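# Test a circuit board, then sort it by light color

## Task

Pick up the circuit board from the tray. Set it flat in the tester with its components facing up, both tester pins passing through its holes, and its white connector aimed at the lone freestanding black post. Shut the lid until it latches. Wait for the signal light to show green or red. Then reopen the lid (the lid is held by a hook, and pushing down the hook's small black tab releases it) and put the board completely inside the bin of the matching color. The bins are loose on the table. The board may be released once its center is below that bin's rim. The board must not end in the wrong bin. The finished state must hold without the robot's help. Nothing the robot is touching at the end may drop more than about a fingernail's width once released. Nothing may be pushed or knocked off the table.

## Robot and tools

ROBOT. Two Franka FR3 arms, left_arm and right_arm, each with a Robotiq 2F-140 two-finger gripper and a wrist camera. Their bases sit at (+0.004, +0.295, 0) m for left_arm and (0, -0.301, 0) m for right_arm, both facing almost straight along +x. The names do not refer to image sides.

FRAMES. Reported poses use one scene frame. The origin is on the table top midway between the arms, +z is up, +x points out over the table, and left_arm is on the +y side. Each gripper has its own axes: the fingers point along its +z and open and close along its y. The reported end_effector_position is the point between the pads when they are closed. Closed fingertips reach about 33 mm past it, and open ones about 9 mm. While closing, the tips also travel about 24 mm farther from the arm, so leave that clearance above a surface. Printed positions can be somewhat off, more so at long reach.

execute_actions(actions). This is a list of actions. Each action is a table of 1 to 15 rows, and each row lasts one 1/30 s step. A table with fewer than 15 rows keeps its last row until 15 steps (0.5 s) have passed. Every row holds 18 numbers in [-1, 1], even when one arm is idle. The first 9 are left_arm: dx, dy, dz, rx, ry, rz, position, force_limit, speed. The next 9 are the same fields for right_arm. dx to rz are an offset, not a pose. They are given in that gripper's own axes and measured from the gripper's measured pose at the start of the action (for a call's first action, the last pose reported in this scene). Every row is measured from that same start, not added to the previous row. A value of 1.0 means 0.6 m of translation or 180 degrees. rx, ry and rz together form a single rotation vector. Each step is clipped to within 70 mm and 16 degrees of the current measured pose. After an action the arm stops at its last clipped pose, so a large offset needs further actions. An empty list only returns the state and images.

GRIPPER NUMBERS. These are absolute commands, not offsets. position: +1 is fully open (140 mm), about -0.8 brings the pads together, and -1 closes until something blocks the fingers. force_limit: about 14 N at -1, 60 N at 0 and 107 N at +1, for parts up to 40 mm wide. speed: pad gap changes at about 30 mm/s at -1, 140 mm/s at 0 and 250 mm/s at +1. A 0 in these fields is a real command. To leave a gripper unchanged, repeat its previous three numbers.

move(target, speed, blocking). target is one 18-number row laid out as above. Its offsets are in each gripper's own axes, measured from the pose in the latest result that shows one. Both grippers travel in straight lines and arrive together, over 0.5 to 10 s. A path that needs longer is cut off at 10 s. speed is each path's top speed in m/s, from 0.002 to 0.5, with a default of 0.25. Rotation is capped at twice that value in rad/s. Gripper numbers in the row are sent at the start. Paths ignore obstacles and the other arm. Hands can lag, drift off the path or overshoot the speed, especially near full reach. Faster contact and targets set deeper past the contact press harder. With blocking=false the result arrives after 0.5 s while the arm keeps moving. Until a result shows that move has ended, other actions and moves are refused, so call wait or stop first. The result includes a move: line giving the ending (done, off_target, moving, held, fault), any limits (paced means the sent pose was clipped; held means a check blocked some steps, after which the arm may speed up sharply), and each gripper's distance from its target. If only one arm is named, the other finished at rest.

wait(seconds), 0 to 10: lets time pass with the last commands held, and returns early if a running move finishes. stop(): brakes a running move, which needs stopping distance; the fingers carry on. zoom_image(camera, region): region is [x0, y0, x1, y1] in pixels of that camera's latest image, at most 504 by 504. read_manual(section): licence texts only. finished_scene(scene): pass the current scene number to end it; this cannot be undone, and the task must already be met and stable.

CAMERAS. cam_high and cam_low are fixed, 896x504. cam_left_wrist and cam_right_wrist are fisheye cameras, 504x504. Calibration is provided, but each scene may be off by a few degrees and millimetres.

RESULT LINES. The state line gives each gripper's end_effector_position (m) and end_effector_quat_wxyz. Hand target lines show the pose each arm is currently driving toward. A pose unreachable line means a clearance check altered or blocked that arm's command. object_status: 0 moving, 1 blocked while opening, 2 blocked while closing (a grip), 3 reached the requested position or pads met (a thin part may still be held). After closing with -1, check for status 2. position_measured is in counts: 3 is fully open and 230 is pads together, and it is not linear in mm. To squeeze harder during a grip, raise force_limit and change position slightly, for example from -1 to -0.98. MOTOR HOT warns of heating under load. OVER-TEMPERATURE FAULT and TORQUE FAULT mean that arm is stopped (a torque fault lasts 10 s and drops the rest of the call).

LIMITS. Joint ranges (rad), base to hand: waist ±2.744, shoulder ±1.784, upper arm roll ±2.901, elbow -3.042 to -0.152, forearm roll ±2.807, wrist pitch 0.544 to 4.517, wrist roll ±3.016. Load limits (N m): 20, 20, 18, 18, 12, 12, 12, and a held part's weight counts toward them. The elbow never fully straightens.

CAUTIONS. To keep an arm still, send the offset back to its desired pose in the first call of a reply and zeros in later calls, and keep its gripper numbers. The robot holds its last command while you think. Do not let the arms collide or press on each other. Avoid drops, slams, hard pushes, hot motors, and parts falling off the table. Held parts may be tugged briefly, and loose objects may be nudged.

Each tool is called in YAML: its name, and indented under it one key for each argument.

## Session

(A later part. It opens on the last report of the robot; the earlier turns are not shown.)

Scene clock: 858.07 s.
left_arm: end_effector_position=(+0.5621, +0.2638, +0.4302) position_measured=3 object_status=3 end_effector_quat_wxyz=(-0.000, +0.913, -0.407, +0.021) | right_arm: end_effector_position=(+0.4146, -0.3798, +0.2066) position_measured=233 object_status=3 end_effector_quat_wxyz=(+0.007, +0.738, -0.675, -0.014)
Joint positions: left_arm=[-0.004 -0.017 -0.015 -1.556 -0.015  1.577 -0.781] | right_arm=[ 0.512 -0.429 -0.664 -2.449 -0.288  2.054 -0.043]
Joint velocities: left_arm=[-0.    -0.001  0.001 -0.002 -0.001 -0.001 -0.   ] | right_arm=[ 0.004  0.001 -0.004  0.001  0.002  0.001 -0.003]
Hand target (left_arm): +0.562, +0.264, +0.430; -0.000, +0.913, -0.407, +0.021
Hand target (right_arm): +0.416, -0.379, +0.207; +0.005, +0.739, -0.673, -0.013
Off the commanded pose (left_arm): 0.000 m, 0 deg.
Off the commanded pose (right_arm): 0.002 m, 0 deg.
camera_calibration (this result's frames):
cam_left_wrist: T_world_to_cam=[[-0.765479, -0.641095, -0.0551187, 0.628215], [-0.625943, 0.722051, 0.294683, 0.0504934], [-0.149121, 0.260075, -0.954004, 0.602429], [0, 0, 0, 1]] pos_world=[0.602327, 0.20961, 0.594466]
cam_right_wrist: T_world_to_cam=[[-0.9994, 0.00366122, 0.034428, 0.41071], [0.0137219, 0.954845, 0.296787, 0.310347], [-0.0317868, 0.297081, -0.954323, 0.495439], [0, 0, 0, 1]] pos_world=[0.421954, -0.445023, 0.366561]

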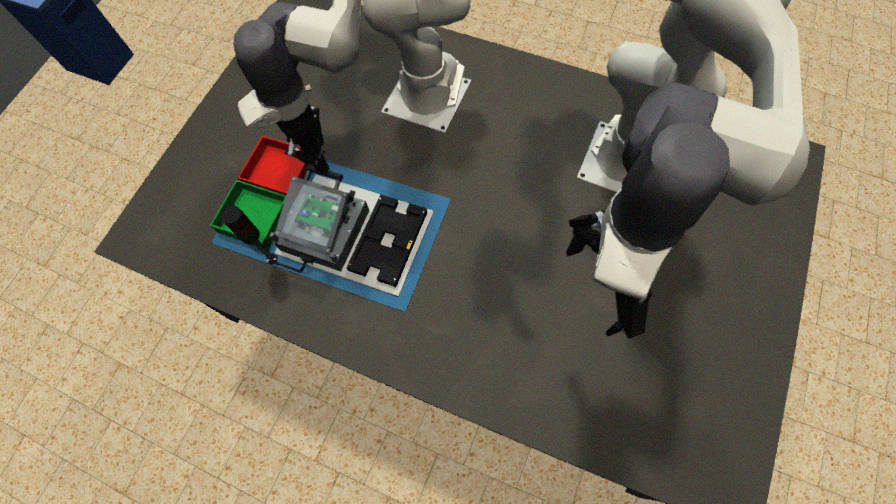

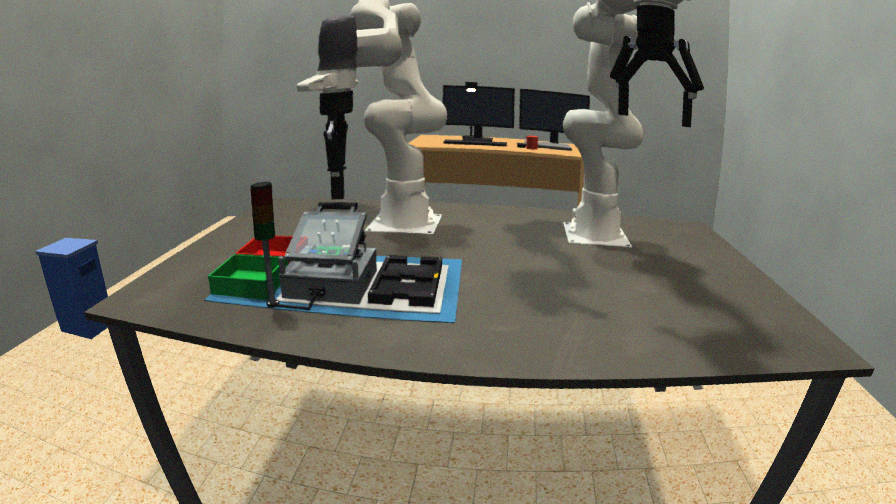

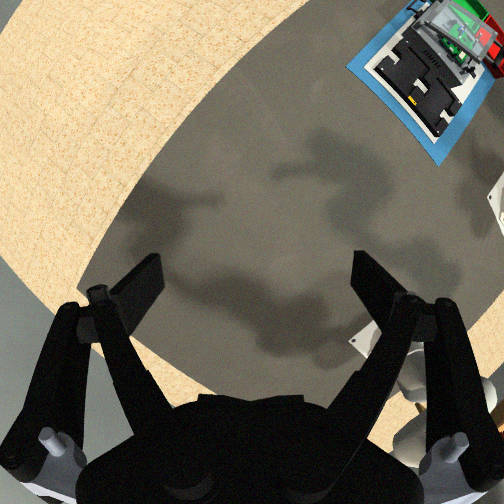

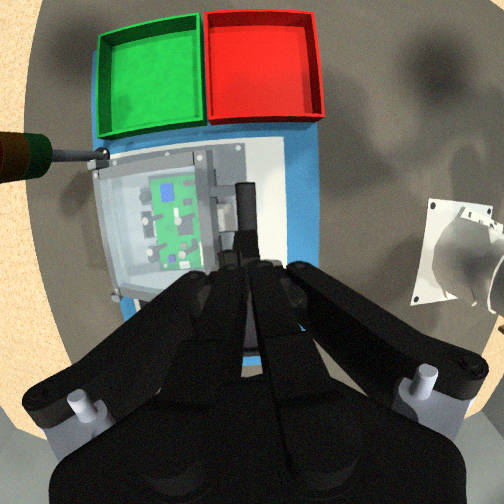

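move:
  target: [0,0,0,0,0,0,1,0,0, 0,0.014,0.07,0,0,0,-1,0,0]
  speed: 0.03

zoom_image:
  camera: "cam_right_wrist"
  region: [150,150,350,350]

zoom_image:
  camera: "cam_low"
  region: [230,130,400,320]

Scene clock: 867.20 s.
left_arm: end_effector_position=(+0.5621, +0.2638, +0.4302) position_measured=3 object_status=3 end_effector_quat_wxyz=(-0.000, +0.913, -0.407, +0.021) | right_arm: end_effector_position=(+0.4037, -0.3778, +0.1657) position_measured=233 object_status=3 end_effector_quat_wxyz=(+0.007, +0.739, -0.674, -0.016)
Joint positions: left_arm=[-0.004 -0.017 -0.015 -1.556 -0.015  1.577 -0.781] | right_arm=[ 0.51  -0.405 -0.692 -2.54  -0.301  2.165 -0.044]
Joint velocities: left_arm=[-0.001  0.     0.002 -0.    -0.     0.    -0.   ] | right_arm=[-0.     0.001 -0.     0.001 -0.001  0.012  0.001]
Hand target (left_arm): +0.562, +0.264, +0.430; -0.000, +0.913, -0.407, +0.021
Hand target (right_arm): +0.405, -0.379, +0.165; +0.007, +0.738, -0.674, -0.014
Off the commanded pose (left_arm): 0.000 m, 0 deg.
Off the commanded pose (right_arm): 0.003 m, 0 deg.
move: done
camera_calibration (this result's frames):
cam_left_wrist: T_world_to_cam=[[-0.76548, -0.641095, -0.0551189, 0.628215], [-0.625942, 0.722051, 0.294683, 0.0504933], [-0.149121, 0.260075, -0.954004, 0.602428], [0, 0, 0, 1]] pos_world=[0.602327, 0.20961, 0.594466]
cam_right_wrist: T_world_to_cam=[[-0.99929, 0.00130522, 0.0376517, 0.39975], [0.0125159, 0.95414, 0.2991, 0.320575], [-0.0355346, 0.299359, -0.953479, 0.457735], [0, 0, 0, 1]] pos_world=[0.41172, -0.443422, 0.325505]

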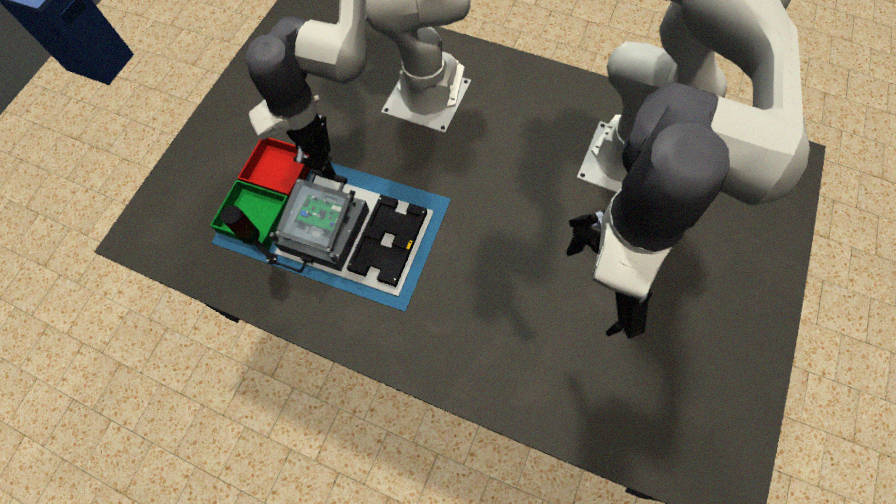

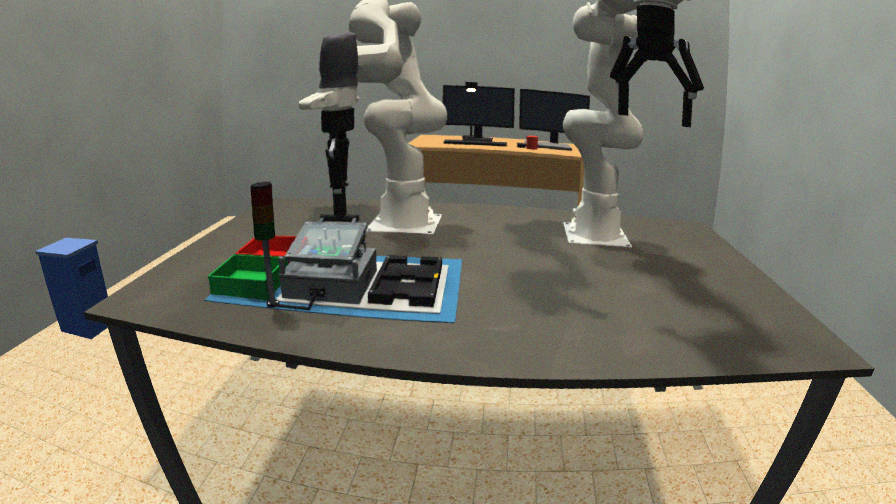

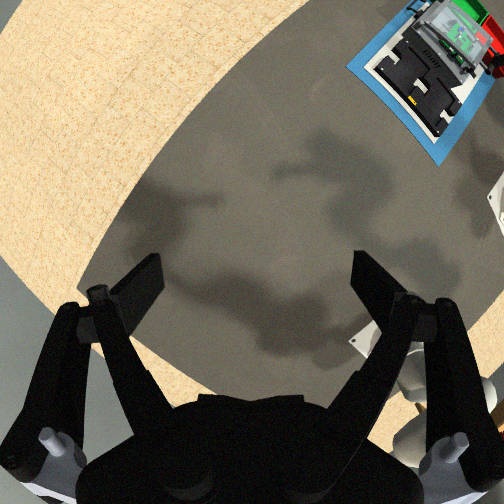

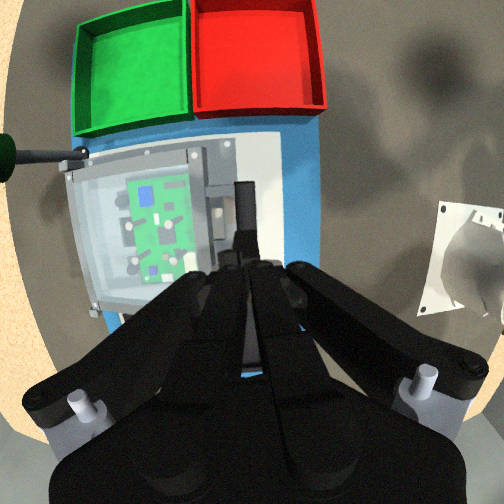

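Region (150, 150, 350, 350) of cam_right_wrist's 504x504 image, scaled by 2.520, with more detail than that image has.

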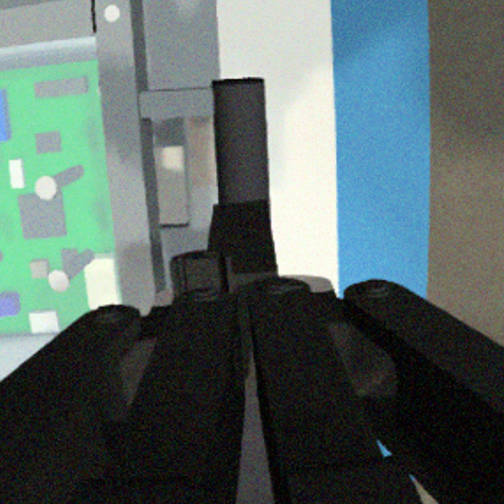

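Region (230, 130, 400, 320) of cam_low's 896x504 image, scaled by 2.653, with more detail than that image has; it fills the left 451 columns of this view, and the rest is white.

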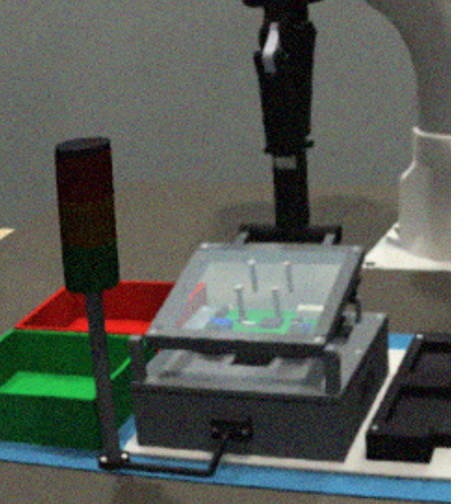

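move:
  target: [0,0,0,0,0,0,1,0,0, 0,0.003,0.035,0,0,0,-1,0,0]
  speed: 0.02

zoom_image:
  camera: "cam_low"
  region: [230,130,400,320]

zoom_image:
  camera: "cam_high"
  region: [270,150,390,270]

Scene clock: 873.33 s.
left_arm: end_effector_position=(+0.5621, +0.2638, +0.4302) position_measured=3 object_status=3 end_effector_quat_wxyz=(-0.000, +0.913, -0.407, +0.021) | right_arm: end_effector_position=(+0.4002, -0.3774, +0.1463) position_measured=233 object_status=3 end_effector_quat_wxyz=(+0.008, +0.738, -0.675, -0.017)
Joint positions: left_arm=[-0.004 -0.017 -0.015 -1.556 -0.015  1.577 -0.781] | right_arm=[ 0.513 -0.378 -0.709 -2.573 -0.301  2.22  -0.045]
Joint velocities: left_arm=[-0.001 -0.    -0.001  0.     0.    -0.     0.   ] | right_arm=[ 0.002  0.    -0.006 -0.004  0.001  0.005 -0.   ]
Hand target (left_arm): +0.562, +0.264, +0.430; -0.000, +0.913, -0.407, +0.021
Hand target (right_arm): +0.401, -0.377, +0.145; +0.007, +0.739, -0.674, -0.016
Off the commanded pose (left_arm): 0.000 m, 0 deg.
Off the commanded pose (right_arm): 0.002 m, 0 deg.
move: done
camera_calibration (this result's frames):
cam_left_wrist: T_world_to_cam=[[-0.765479, -0.641095, -0.0551188, 0.628215], [-0.625943, 0.722051, 0.294683, 0.0504934], [-0.149121, 0.260075, -0.954004, 0.602429], [0, 0, 0, 1]] pos_world=[0.602327, 0.20961, 0.594466]
cam_right_wrist: T_world_to_cam=[[-0.999179, 0.00429741, 0.0402767, 0.397719], [0.0161346, 0.95429, 0.298446, 0.324785], [-0.0371531, 0.298851, -0.953576, 0.439461], [0, 0, 0, 1]] pos_world=[0.40848, -0.442982, 0.30611]

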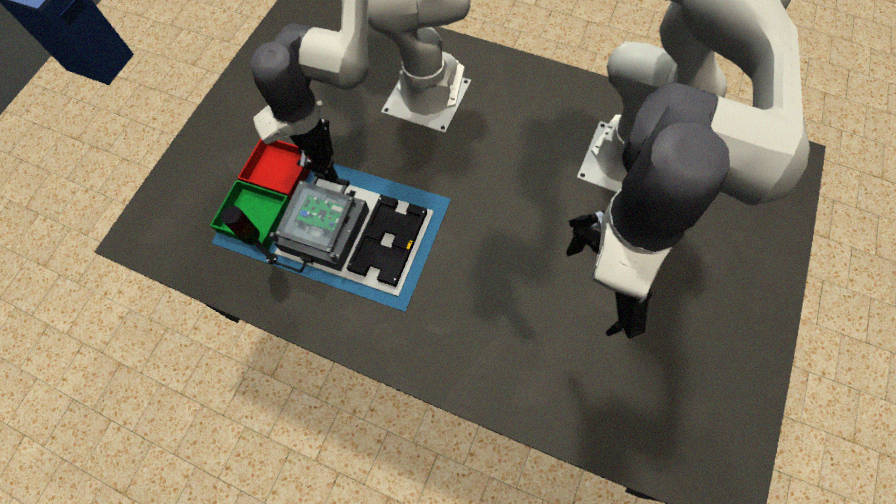

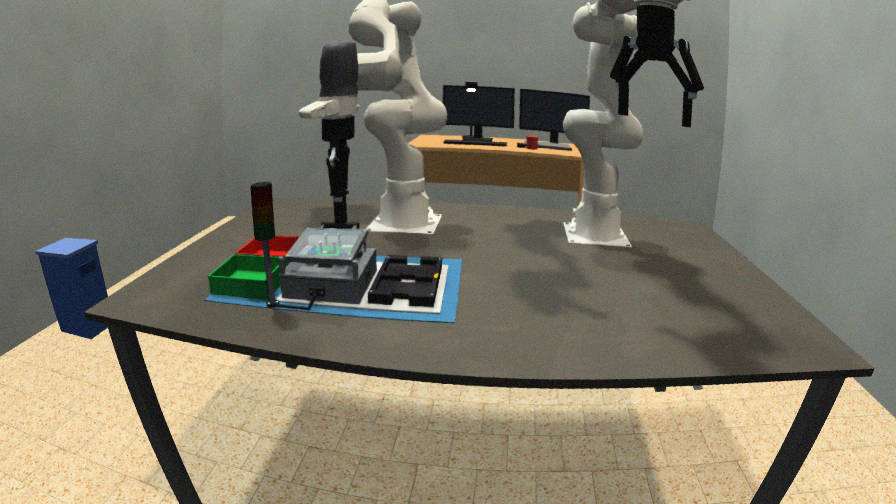

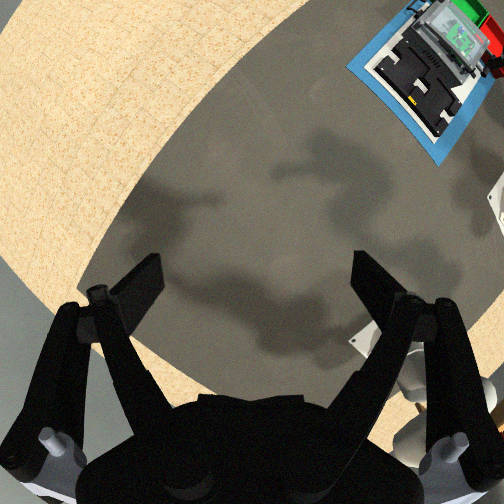

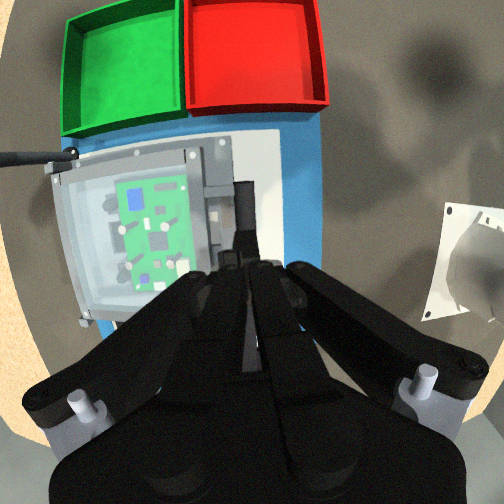

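Region (230, 130, 400, 320) of cam_low's 896x504 image, scaled by 2.653, with more detail than that image has; it fills the left 451 columns of this view, and the rest is white.

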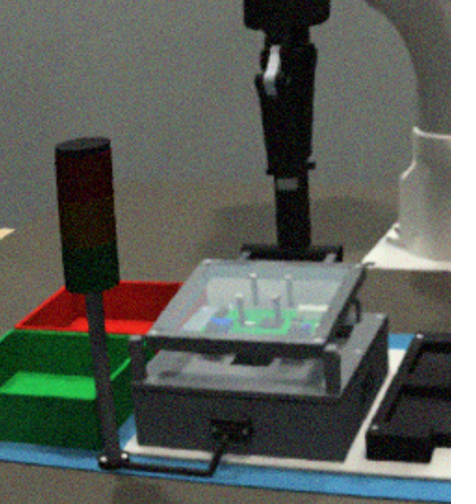

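Region (270, 150, 390, 270) of cam_high's 896x504 image, scaled by 4.200, with more detail than that image has.

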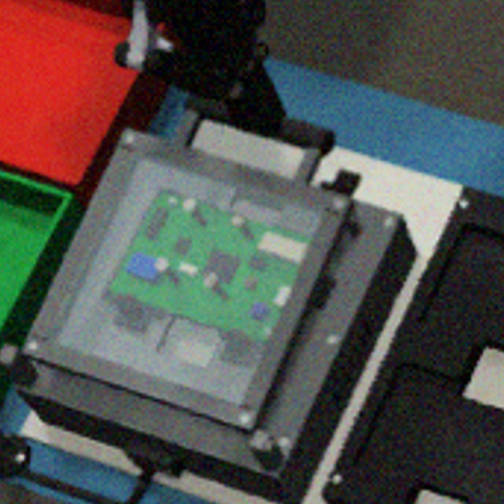

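move:
  target: [0,0,0,0,0,0,1,0,0, 0,0,0.022,0,0,0,-1,0,0]
  speed: 0.015

zoom_image:
  camera: "cam_low"
  region: [230,130,400,320]

zoom_image:
  camera: "cam_high"
  region: [270,150,390,270]

Scene clock: 877.77 s.
left_arm: end_effector_position=(+0.5621, +0.2638, +0.4302) position_measured=3 object_status=3 end_effector_quat_wxyz=(-0.000, +0.913, -0.407, +0.021) | right_arm: end_effector_position=(+0.3991, -0.3773, +0.1362) position_measured=233 object_status=3 end_effector_quat_wxyz=(+0.009, +0.736, -0.676, -0.017)
Joint positions: left_arm=[-0.004 -0.017 -0.015 -1.556 -0.015  1.577 -0.781] | right_arm=[ 0.519 -0.36  -0.72  -2.587 -0.297  2.25  -0.046]
Joint velocities: left_arm=[-0.    -0.001 -0.001  0.001  0.001  0.    -0.   ] | right_arm=[ 0.003 -0.001 -0.005 -0.001  0.001  0.002 -0.002]
Hand target (left_arm): +0.562, +0.264, +0.430; -0.000, +0.913, -0.407, +0.021
Hand target (right_arm): +0.400, -0.377, +0.133; +0.008, +0.738, -0.675, -0.017
Off the commanded pose (left_arm): 0.000 m, 0 deg.
Off the commanded pose (right_arm): 0.003 m, 0 deg.
move: done
camera_calibration (this result's frames):
cam_left_wrist: T_world_to_cam=[[-0.765479, -0.641095, -0.0551188, 0.628215], [-0.625943, 0.722051, 0.294683, 0.0504934], [-0.149121, 0.260075, -0.954004, 0.602429], [0, 0, 0, 1]] pos_world=[0.602327, 0.20961, 0.594466]
cam_right_wrist: T_world_to_cam=[[-0.999068, 0.0079791, 0.0424223, 0.398019], [0.0202965, 0.954187, 0.298522, 0.326008], [-0.0380969, 0.299105, -0.953459, 0.430171], [0, 0, 0, 1]] pos_world=[0.407419, -0.442914, 0.295945]

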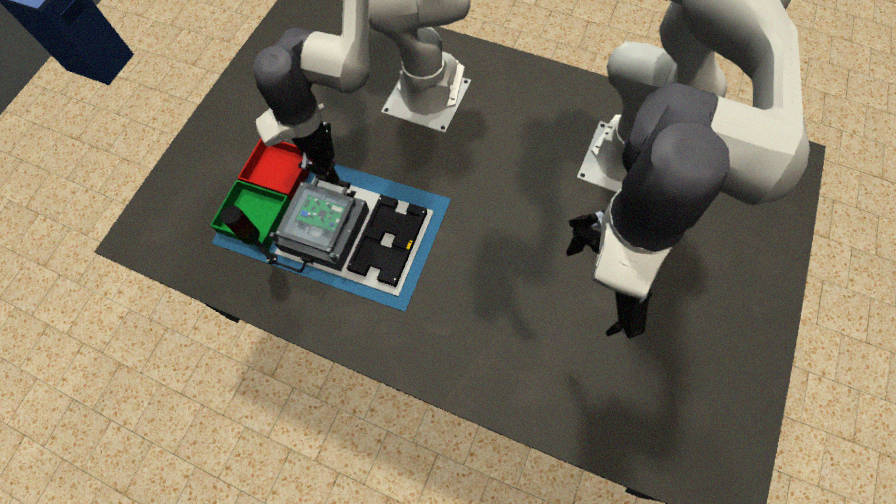

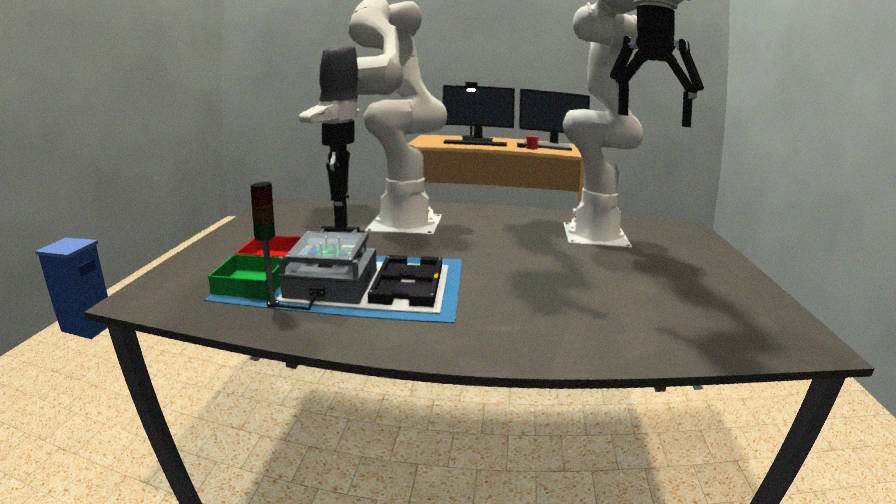

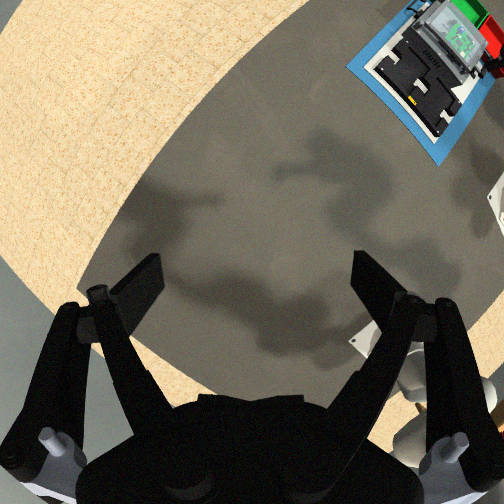

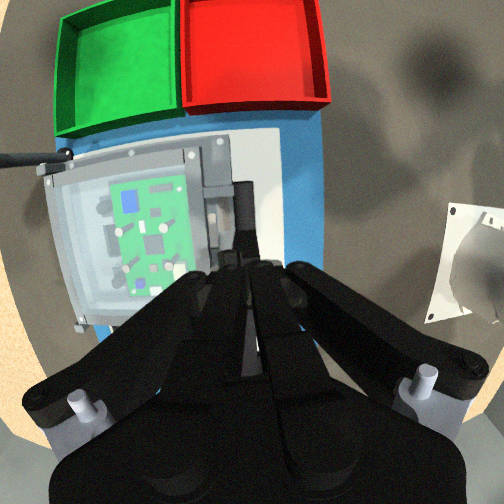

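Region (230, 130, 400, 320) of cam_low's 896x504 image, scaled by 2.653, with more detail than that image has; it fills the left 451 columns of this view, and the rest is white.

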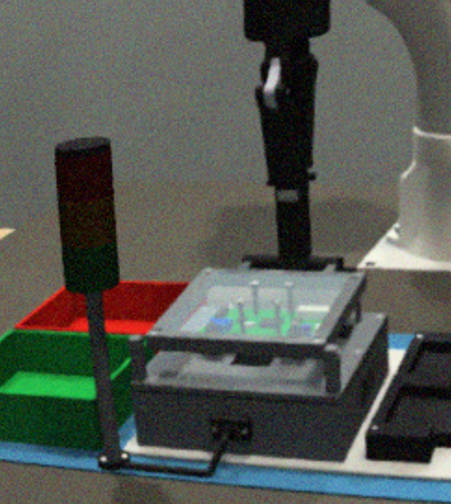

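Region (270, 150, 390, 270) of cam_high's 896x504 image, scaled by 4.200, with more detail than that image has.

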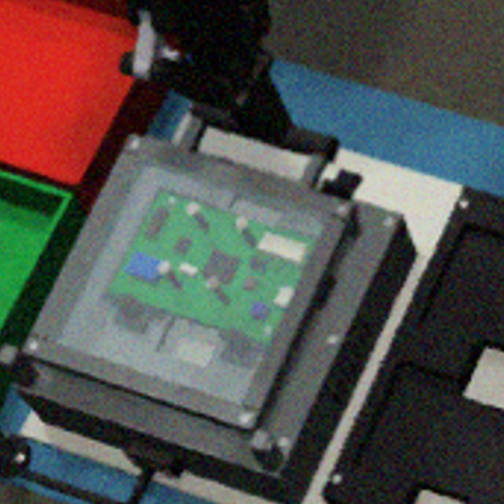

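move:
  target: [0,0,0,0,0,0,1,0,0, 0,-0.003,0.02,0,0,0,-1,0,0]
  speed: 0.015

zoom_image:
  camera: "cam_low"
  region: [230,130,400,320]

zoom_image:
  camera: "cam_high"
  region: [270,150,390,270]

Scene clock: 884.40 s.
left_arm: end_effector_position=(+0.5621, +0.2638, +0.4302) position_measured=3 object_status=3 end_effector_quat_wxyz=(-0.000, +0.913, -0.407, +0.021) | right_arm: end_effector_position=(+0.3988, -0.3773, +0.1291) position_measured=233 object_status=3 end_effector_quat_wxyz=(+0.010, +0.735, -0.678, -0.020)
Joint positions: left_arm=[-0.004 -0.017 -0.015 -1.556 -0.015  1.577 -0.781] | right_arm=[ 0.529 -0.341 -0.734 -2.591 -0.29   2.266 -0.049]
Joint velocities: left_arm=[-0.001  0.002  0.    -0.001 -0.    -0.     0.   ] | right_arm=[ 0.005  0.    -0.006  0.     0.001  0.001 -0.002]
Hand target (left_arm): +0.562, +0.264, +0.430; -0.000, +0.913, -0.407, +0.021
Hand target (right_arm): +0.400, -0.377, +0.124; +0.009, +0.736, -0.676, -0.017
Off the commanded pose (left_arm): 0.000 m, 0 deg.
Off the commanded pose (right_arm): 0.005 m, 0 deg.
move: off_target (right_arm)
camera_calibration (this result's frames):
cam_left_wrist: T_world_to_cam=[[-0.765479, -0.641095, -0.0551188, 0.628215], [-0.625943, 0.722051, 0.294683, 0.0504934], [-0.149121, 0.260075, -0.954004, 0.602429], [0, 0, 0, 1]] pos_world=[0.602327, 0.20961, 0.594466]
cam_right_wrist: T_world_to_cam=[[-0.998782, 0.0126789, 0.0476781, 0.398977], [0.0264195, 0.953619, 0.299855, 0.325302], [-0.0416649, 0.300749, -0.952793, 0.42539], [0, 0, 0, 1]] pos_world=[0.40762, -0.443208, 0.288743]

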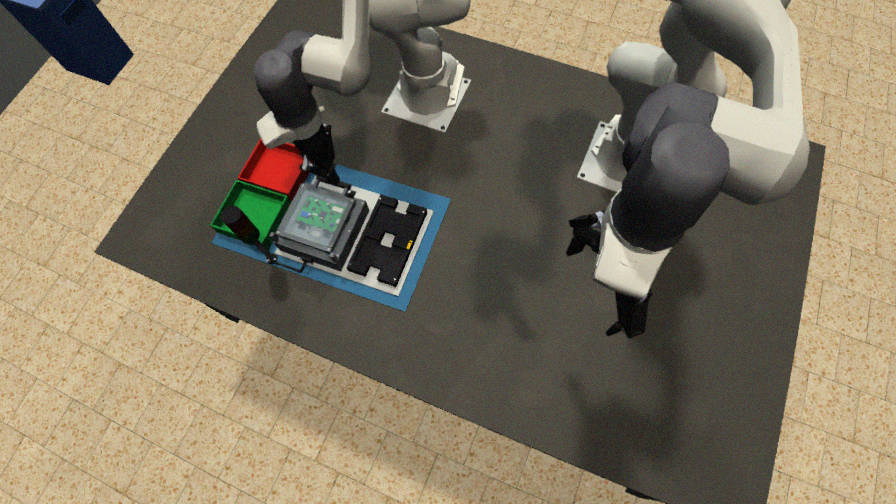

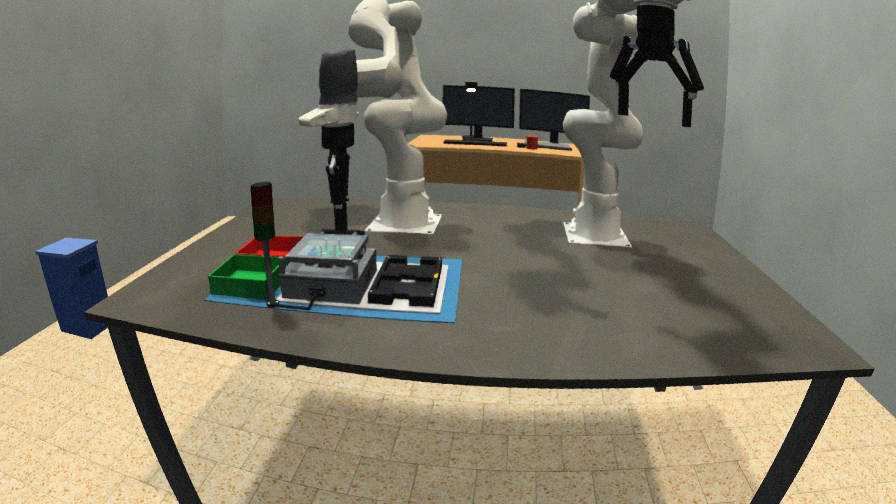

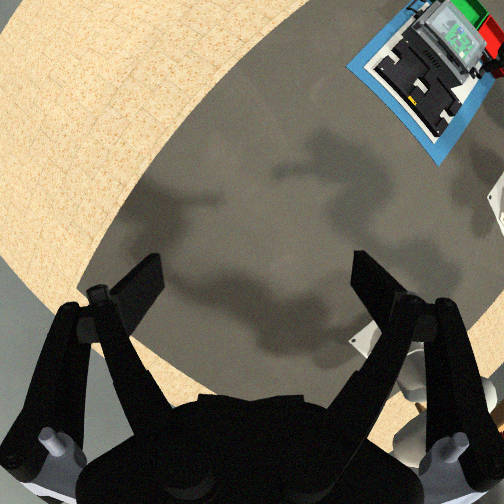

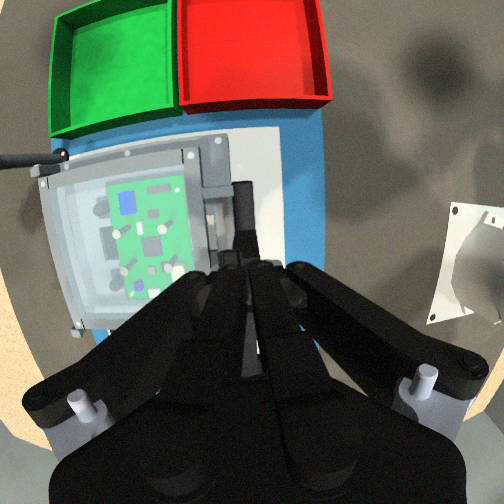

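Region (230, 130, 400, 320) of cam_low's 896x504 image, scaled by 2.653, with more detail than that image has; it fills the left 451 columns of this view, and the rest is white.

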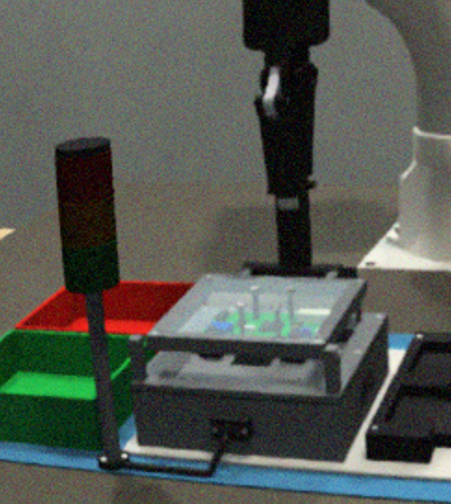

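Region (270, 150, 390, 270) of cam_high's 896x504 image, scaled by 4.200, with more detail than that image has.

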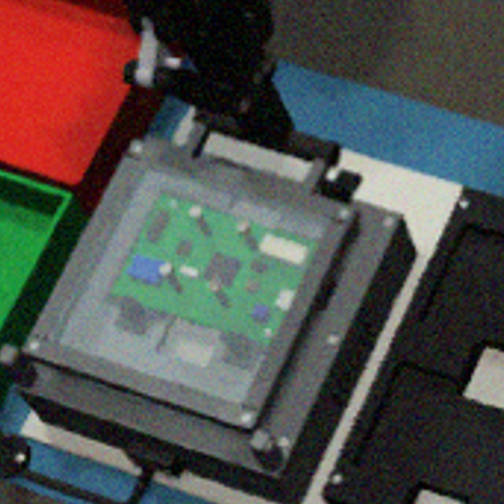

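move:
  target: [0,0,0,0,0,0,1,0,0, 0,0,0.02,0,0,0,-1,0,0]
  speed: 0.015

zoom_image:
  camera: "cam_low"
  region: [230,130,400,320]

zoom_image:
  camera: "cam_high"
  region: [270,150,390,270]

Scene clock: 893.87 s.
left_arm: end_effector_position=(+0.5621, +0.2638, +0.4302) position_measured=3 object_status=3 end_effector_quat_wxyz=(-0.000, +0.913, -0.407, +0.021) | right_arm: end_effector_position=(+0.3987, -0.3774, +0.1273) position_measured=233 object_status=3 end_effector_quat_wxyz=(+0.009, +0.733, -0.679, -0.021)
Joint positions: left_arm=[-0.004 -0.017 -0.015 -1.556 -0.015  1.577 -0.781] | right_arm=[ 0.534 -0.338 -0.743 -2.592 -0.286  2.272 -0.05 ]
Joint velocities: left_arm=[ 0.001  0.001 -0.     0.001 -0.     0.    -0.001] | right_arm=[ 0.001 -0.001 -0.003  0.001 -0.     0.    -0.001]
Hand target (left_arm): +0.562, +0.264, +0.430; -0.000, +0.913, -0.407, +0.021
Hand target (right_arm): +0.398, -0.377, +0.118; +0.010, +0.735, -0.678, -0.020
Off the commanded pose (left_arm): 0.000 m, 0 deg.
Off the commanded pose (right_arm): 0.010 m, 0 deg.
move: off_target (right_arm)
camera_calibration (this result's frames):
cam_left_wrist: T_world_to_cam=[[-0.765479, -0.641095, -0.0551187, 0.628215], [-0.625943, 0.722051, 0.294683, 0.0504934], [-0.149121, 0.260075, -0.954004, 0.602429], [0, 0, 0, 1]] pos_world=[0.602327, 0.20961, 0.594466]
cam_right_wrist: T_world_to_cam=[[-0.998727, 0.0163839, 0.0477012, 0.400411], [0.0301359, 0.952227, 0.303899, 0.323419], [-0.0404433, 0.30495, -0.951509, 0.42458], [0, 0, 0, 1]] pos_world=[0.407327, -0.444005, 0.286605]

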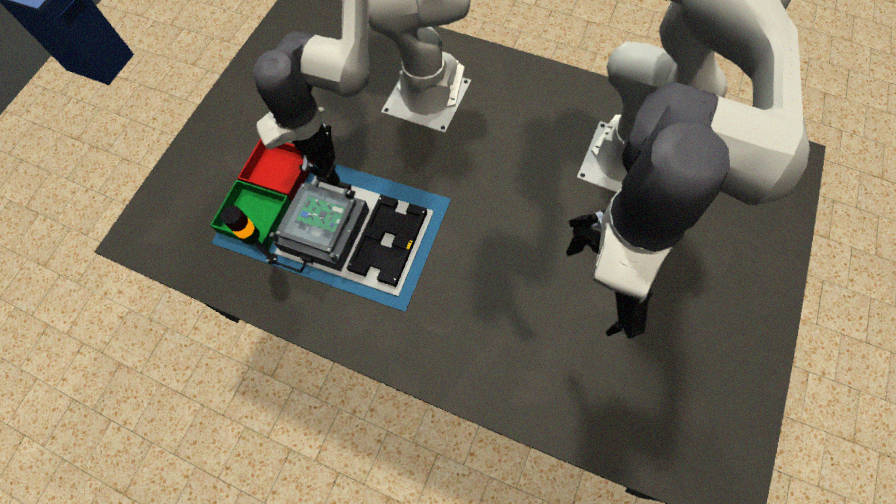

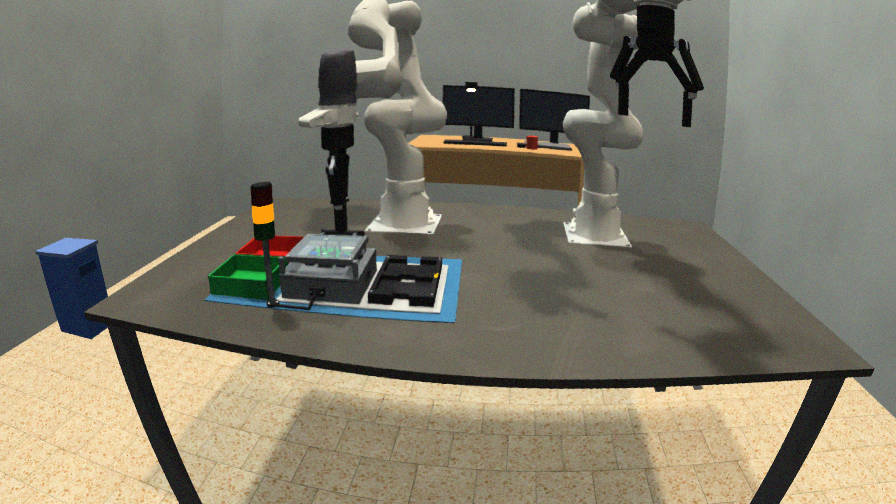

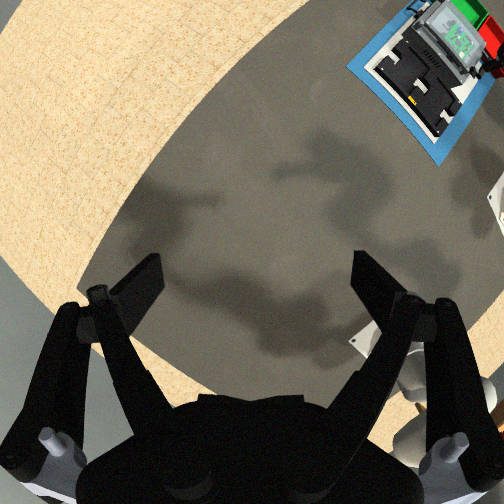

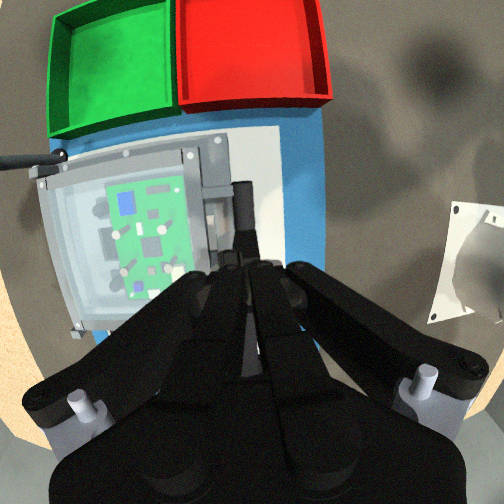

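Region (230, 130, 400, 320) of cam_low's 896x504 image, scaled by 2.653, with more detail than that image has; it fills the left 451 columns of this view, and the rest is white.

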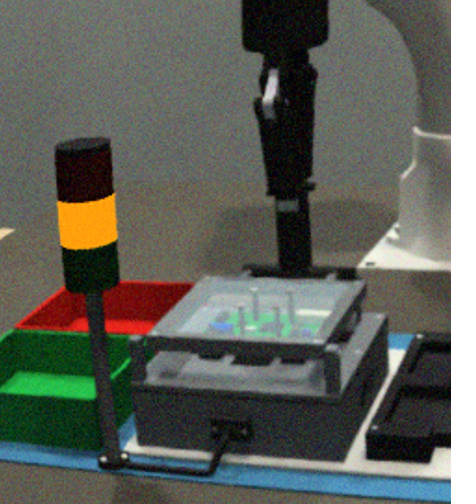

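Region (270, 150, 390, 270) of cam_high's 896x504 image, scaled by 4.200, with more detail than that image has.

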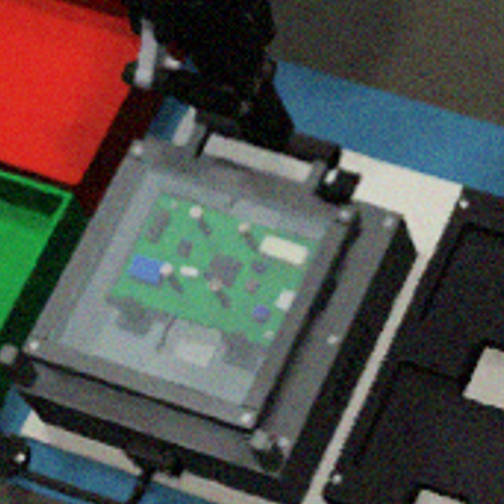

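move:
  target: [0,0,0,0,0,0,1,0,0, 0,0,-0.12,0,0,0,-1,0,0]
  speed: 0.06

zoom_image:
  camera: "cam_high"
  region: [300,160,380,240]

zoom_image:
  camera: "cam_low"
  region: [310,200,400,290]

Scene clock: 902.10 s.
left_arm: end_effector_position=(+0.5621, +0.2638, +0.4302) position_measured=3 object_status=3 end_effector_quat_wxyz=(-0.000, +0.913, -0.407, +0.021) | right_arm: end_effector_position=(+0.4034, -0.3796, +0.1977) position_measured=233 object_status=3 end_effector_quat_wxyz=(+0.008, +0.735, -0.678, -0.020)
Joint positions: left_arm=[-0.004 -0.017 -0.015 -1.556 -0.015  1.577 -0.781] | right_arm=[ 0.502 -0.447 -0.666 -2.484 -0.296  2.062 -0.033]
Joint velocities: left_arm=[ 0.    -0.001 -0.     0.001  0.001  0.    -0.001] | right_arm=[-0.     0.     0.     0.001 -0.001 -0.01   0.003]
Hand target (left_arm): +0.562, +0.264, +0.430; -0.000, +0.913, -0.407, +0.021
Hand target (right_arm): +0.402, -0.380, +0.198; +0.009, +0.733, -0.680, -0.021
Off the commanded pose (left_arm): 0.000 m, 0 deg.
Off the commanded pose (right_arm): 0.002 m, 0 deg.
move: done
camera_calibration (this result's frames):
cam_left_wrist: T_world_to_cam=[[-0.76548, -0.641095, -0.0551189, 0.628215], [-0.625942, 0.722051, 0.294683, 0.0504933], [-0.149121, 0.260075, -0.954004, 0.602428], [0, 0, 0, 1]] pos_world=[0.602327, 0.20961, 0.594466]
cam_right_wrist: T_world_to_cam=[[-0.998912, 0.0123401, 0.0449706, 0.400808], [0.0253918, 0.952789, 0.30257, 0.306371], [-0.0391137, 0.303383, -0.952066, 0.491402], [0, 0, 0, 1]] pos_world=[0.411813, -0.445936, 0.357124]

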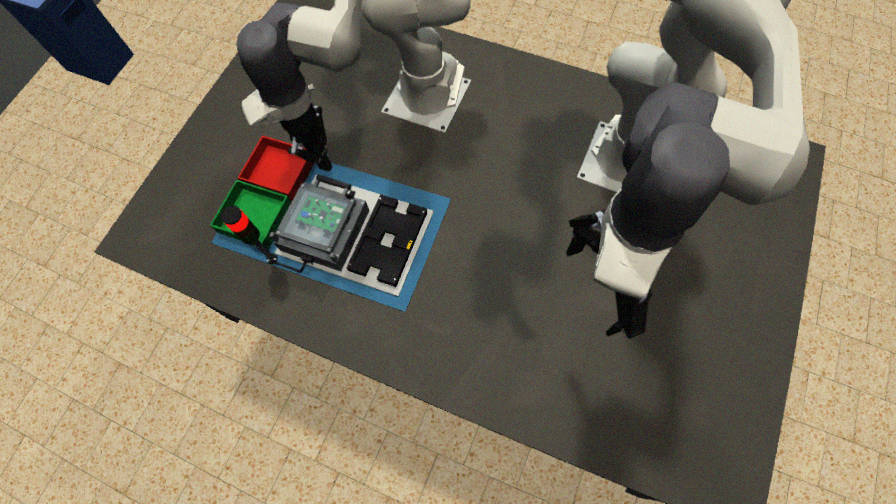

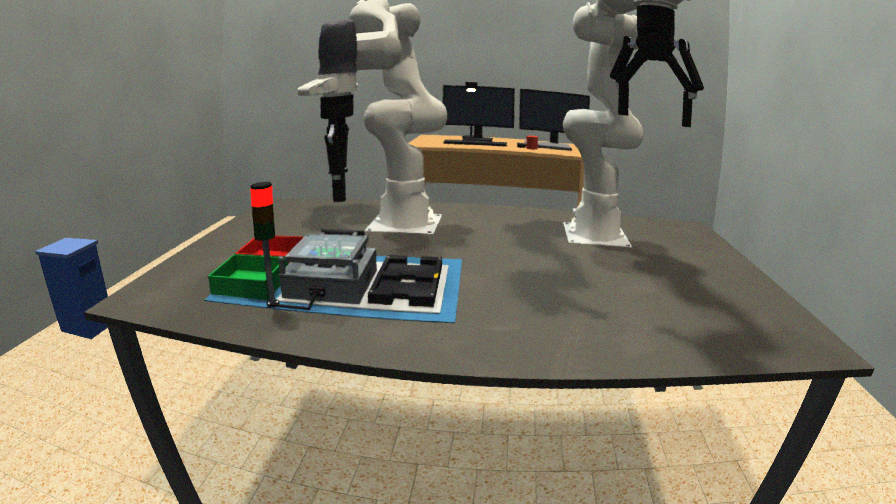

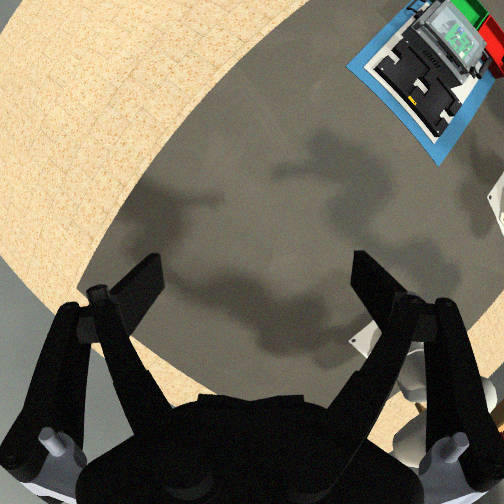

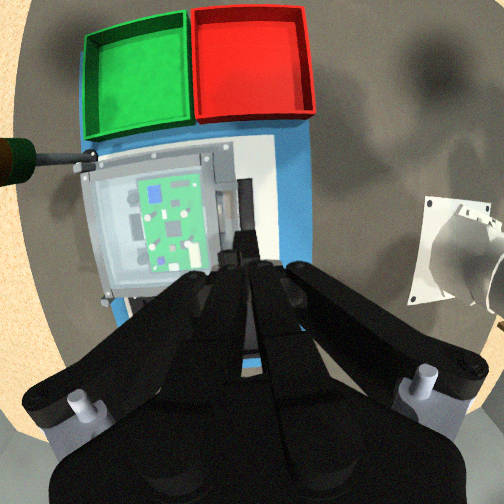

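Region (300, 160, 380, 240) of cam_high's 896x504 image, scaled by 6.300, with more detail than that image has.

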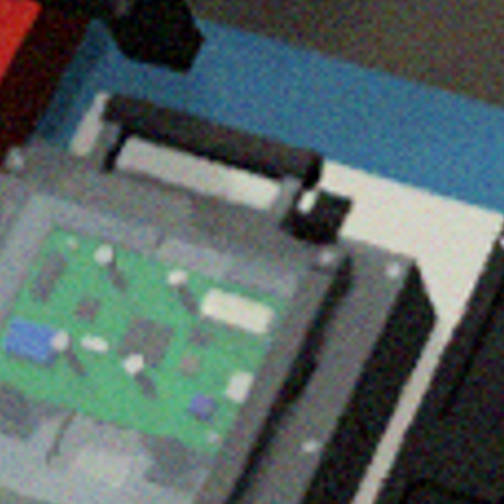

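Region (310, 200, 400, 290) of cam_low's 896x504 image, scaled by 5.600, with more detail than that image has.

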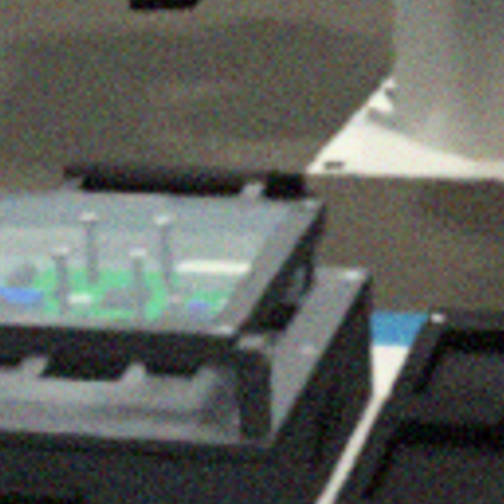

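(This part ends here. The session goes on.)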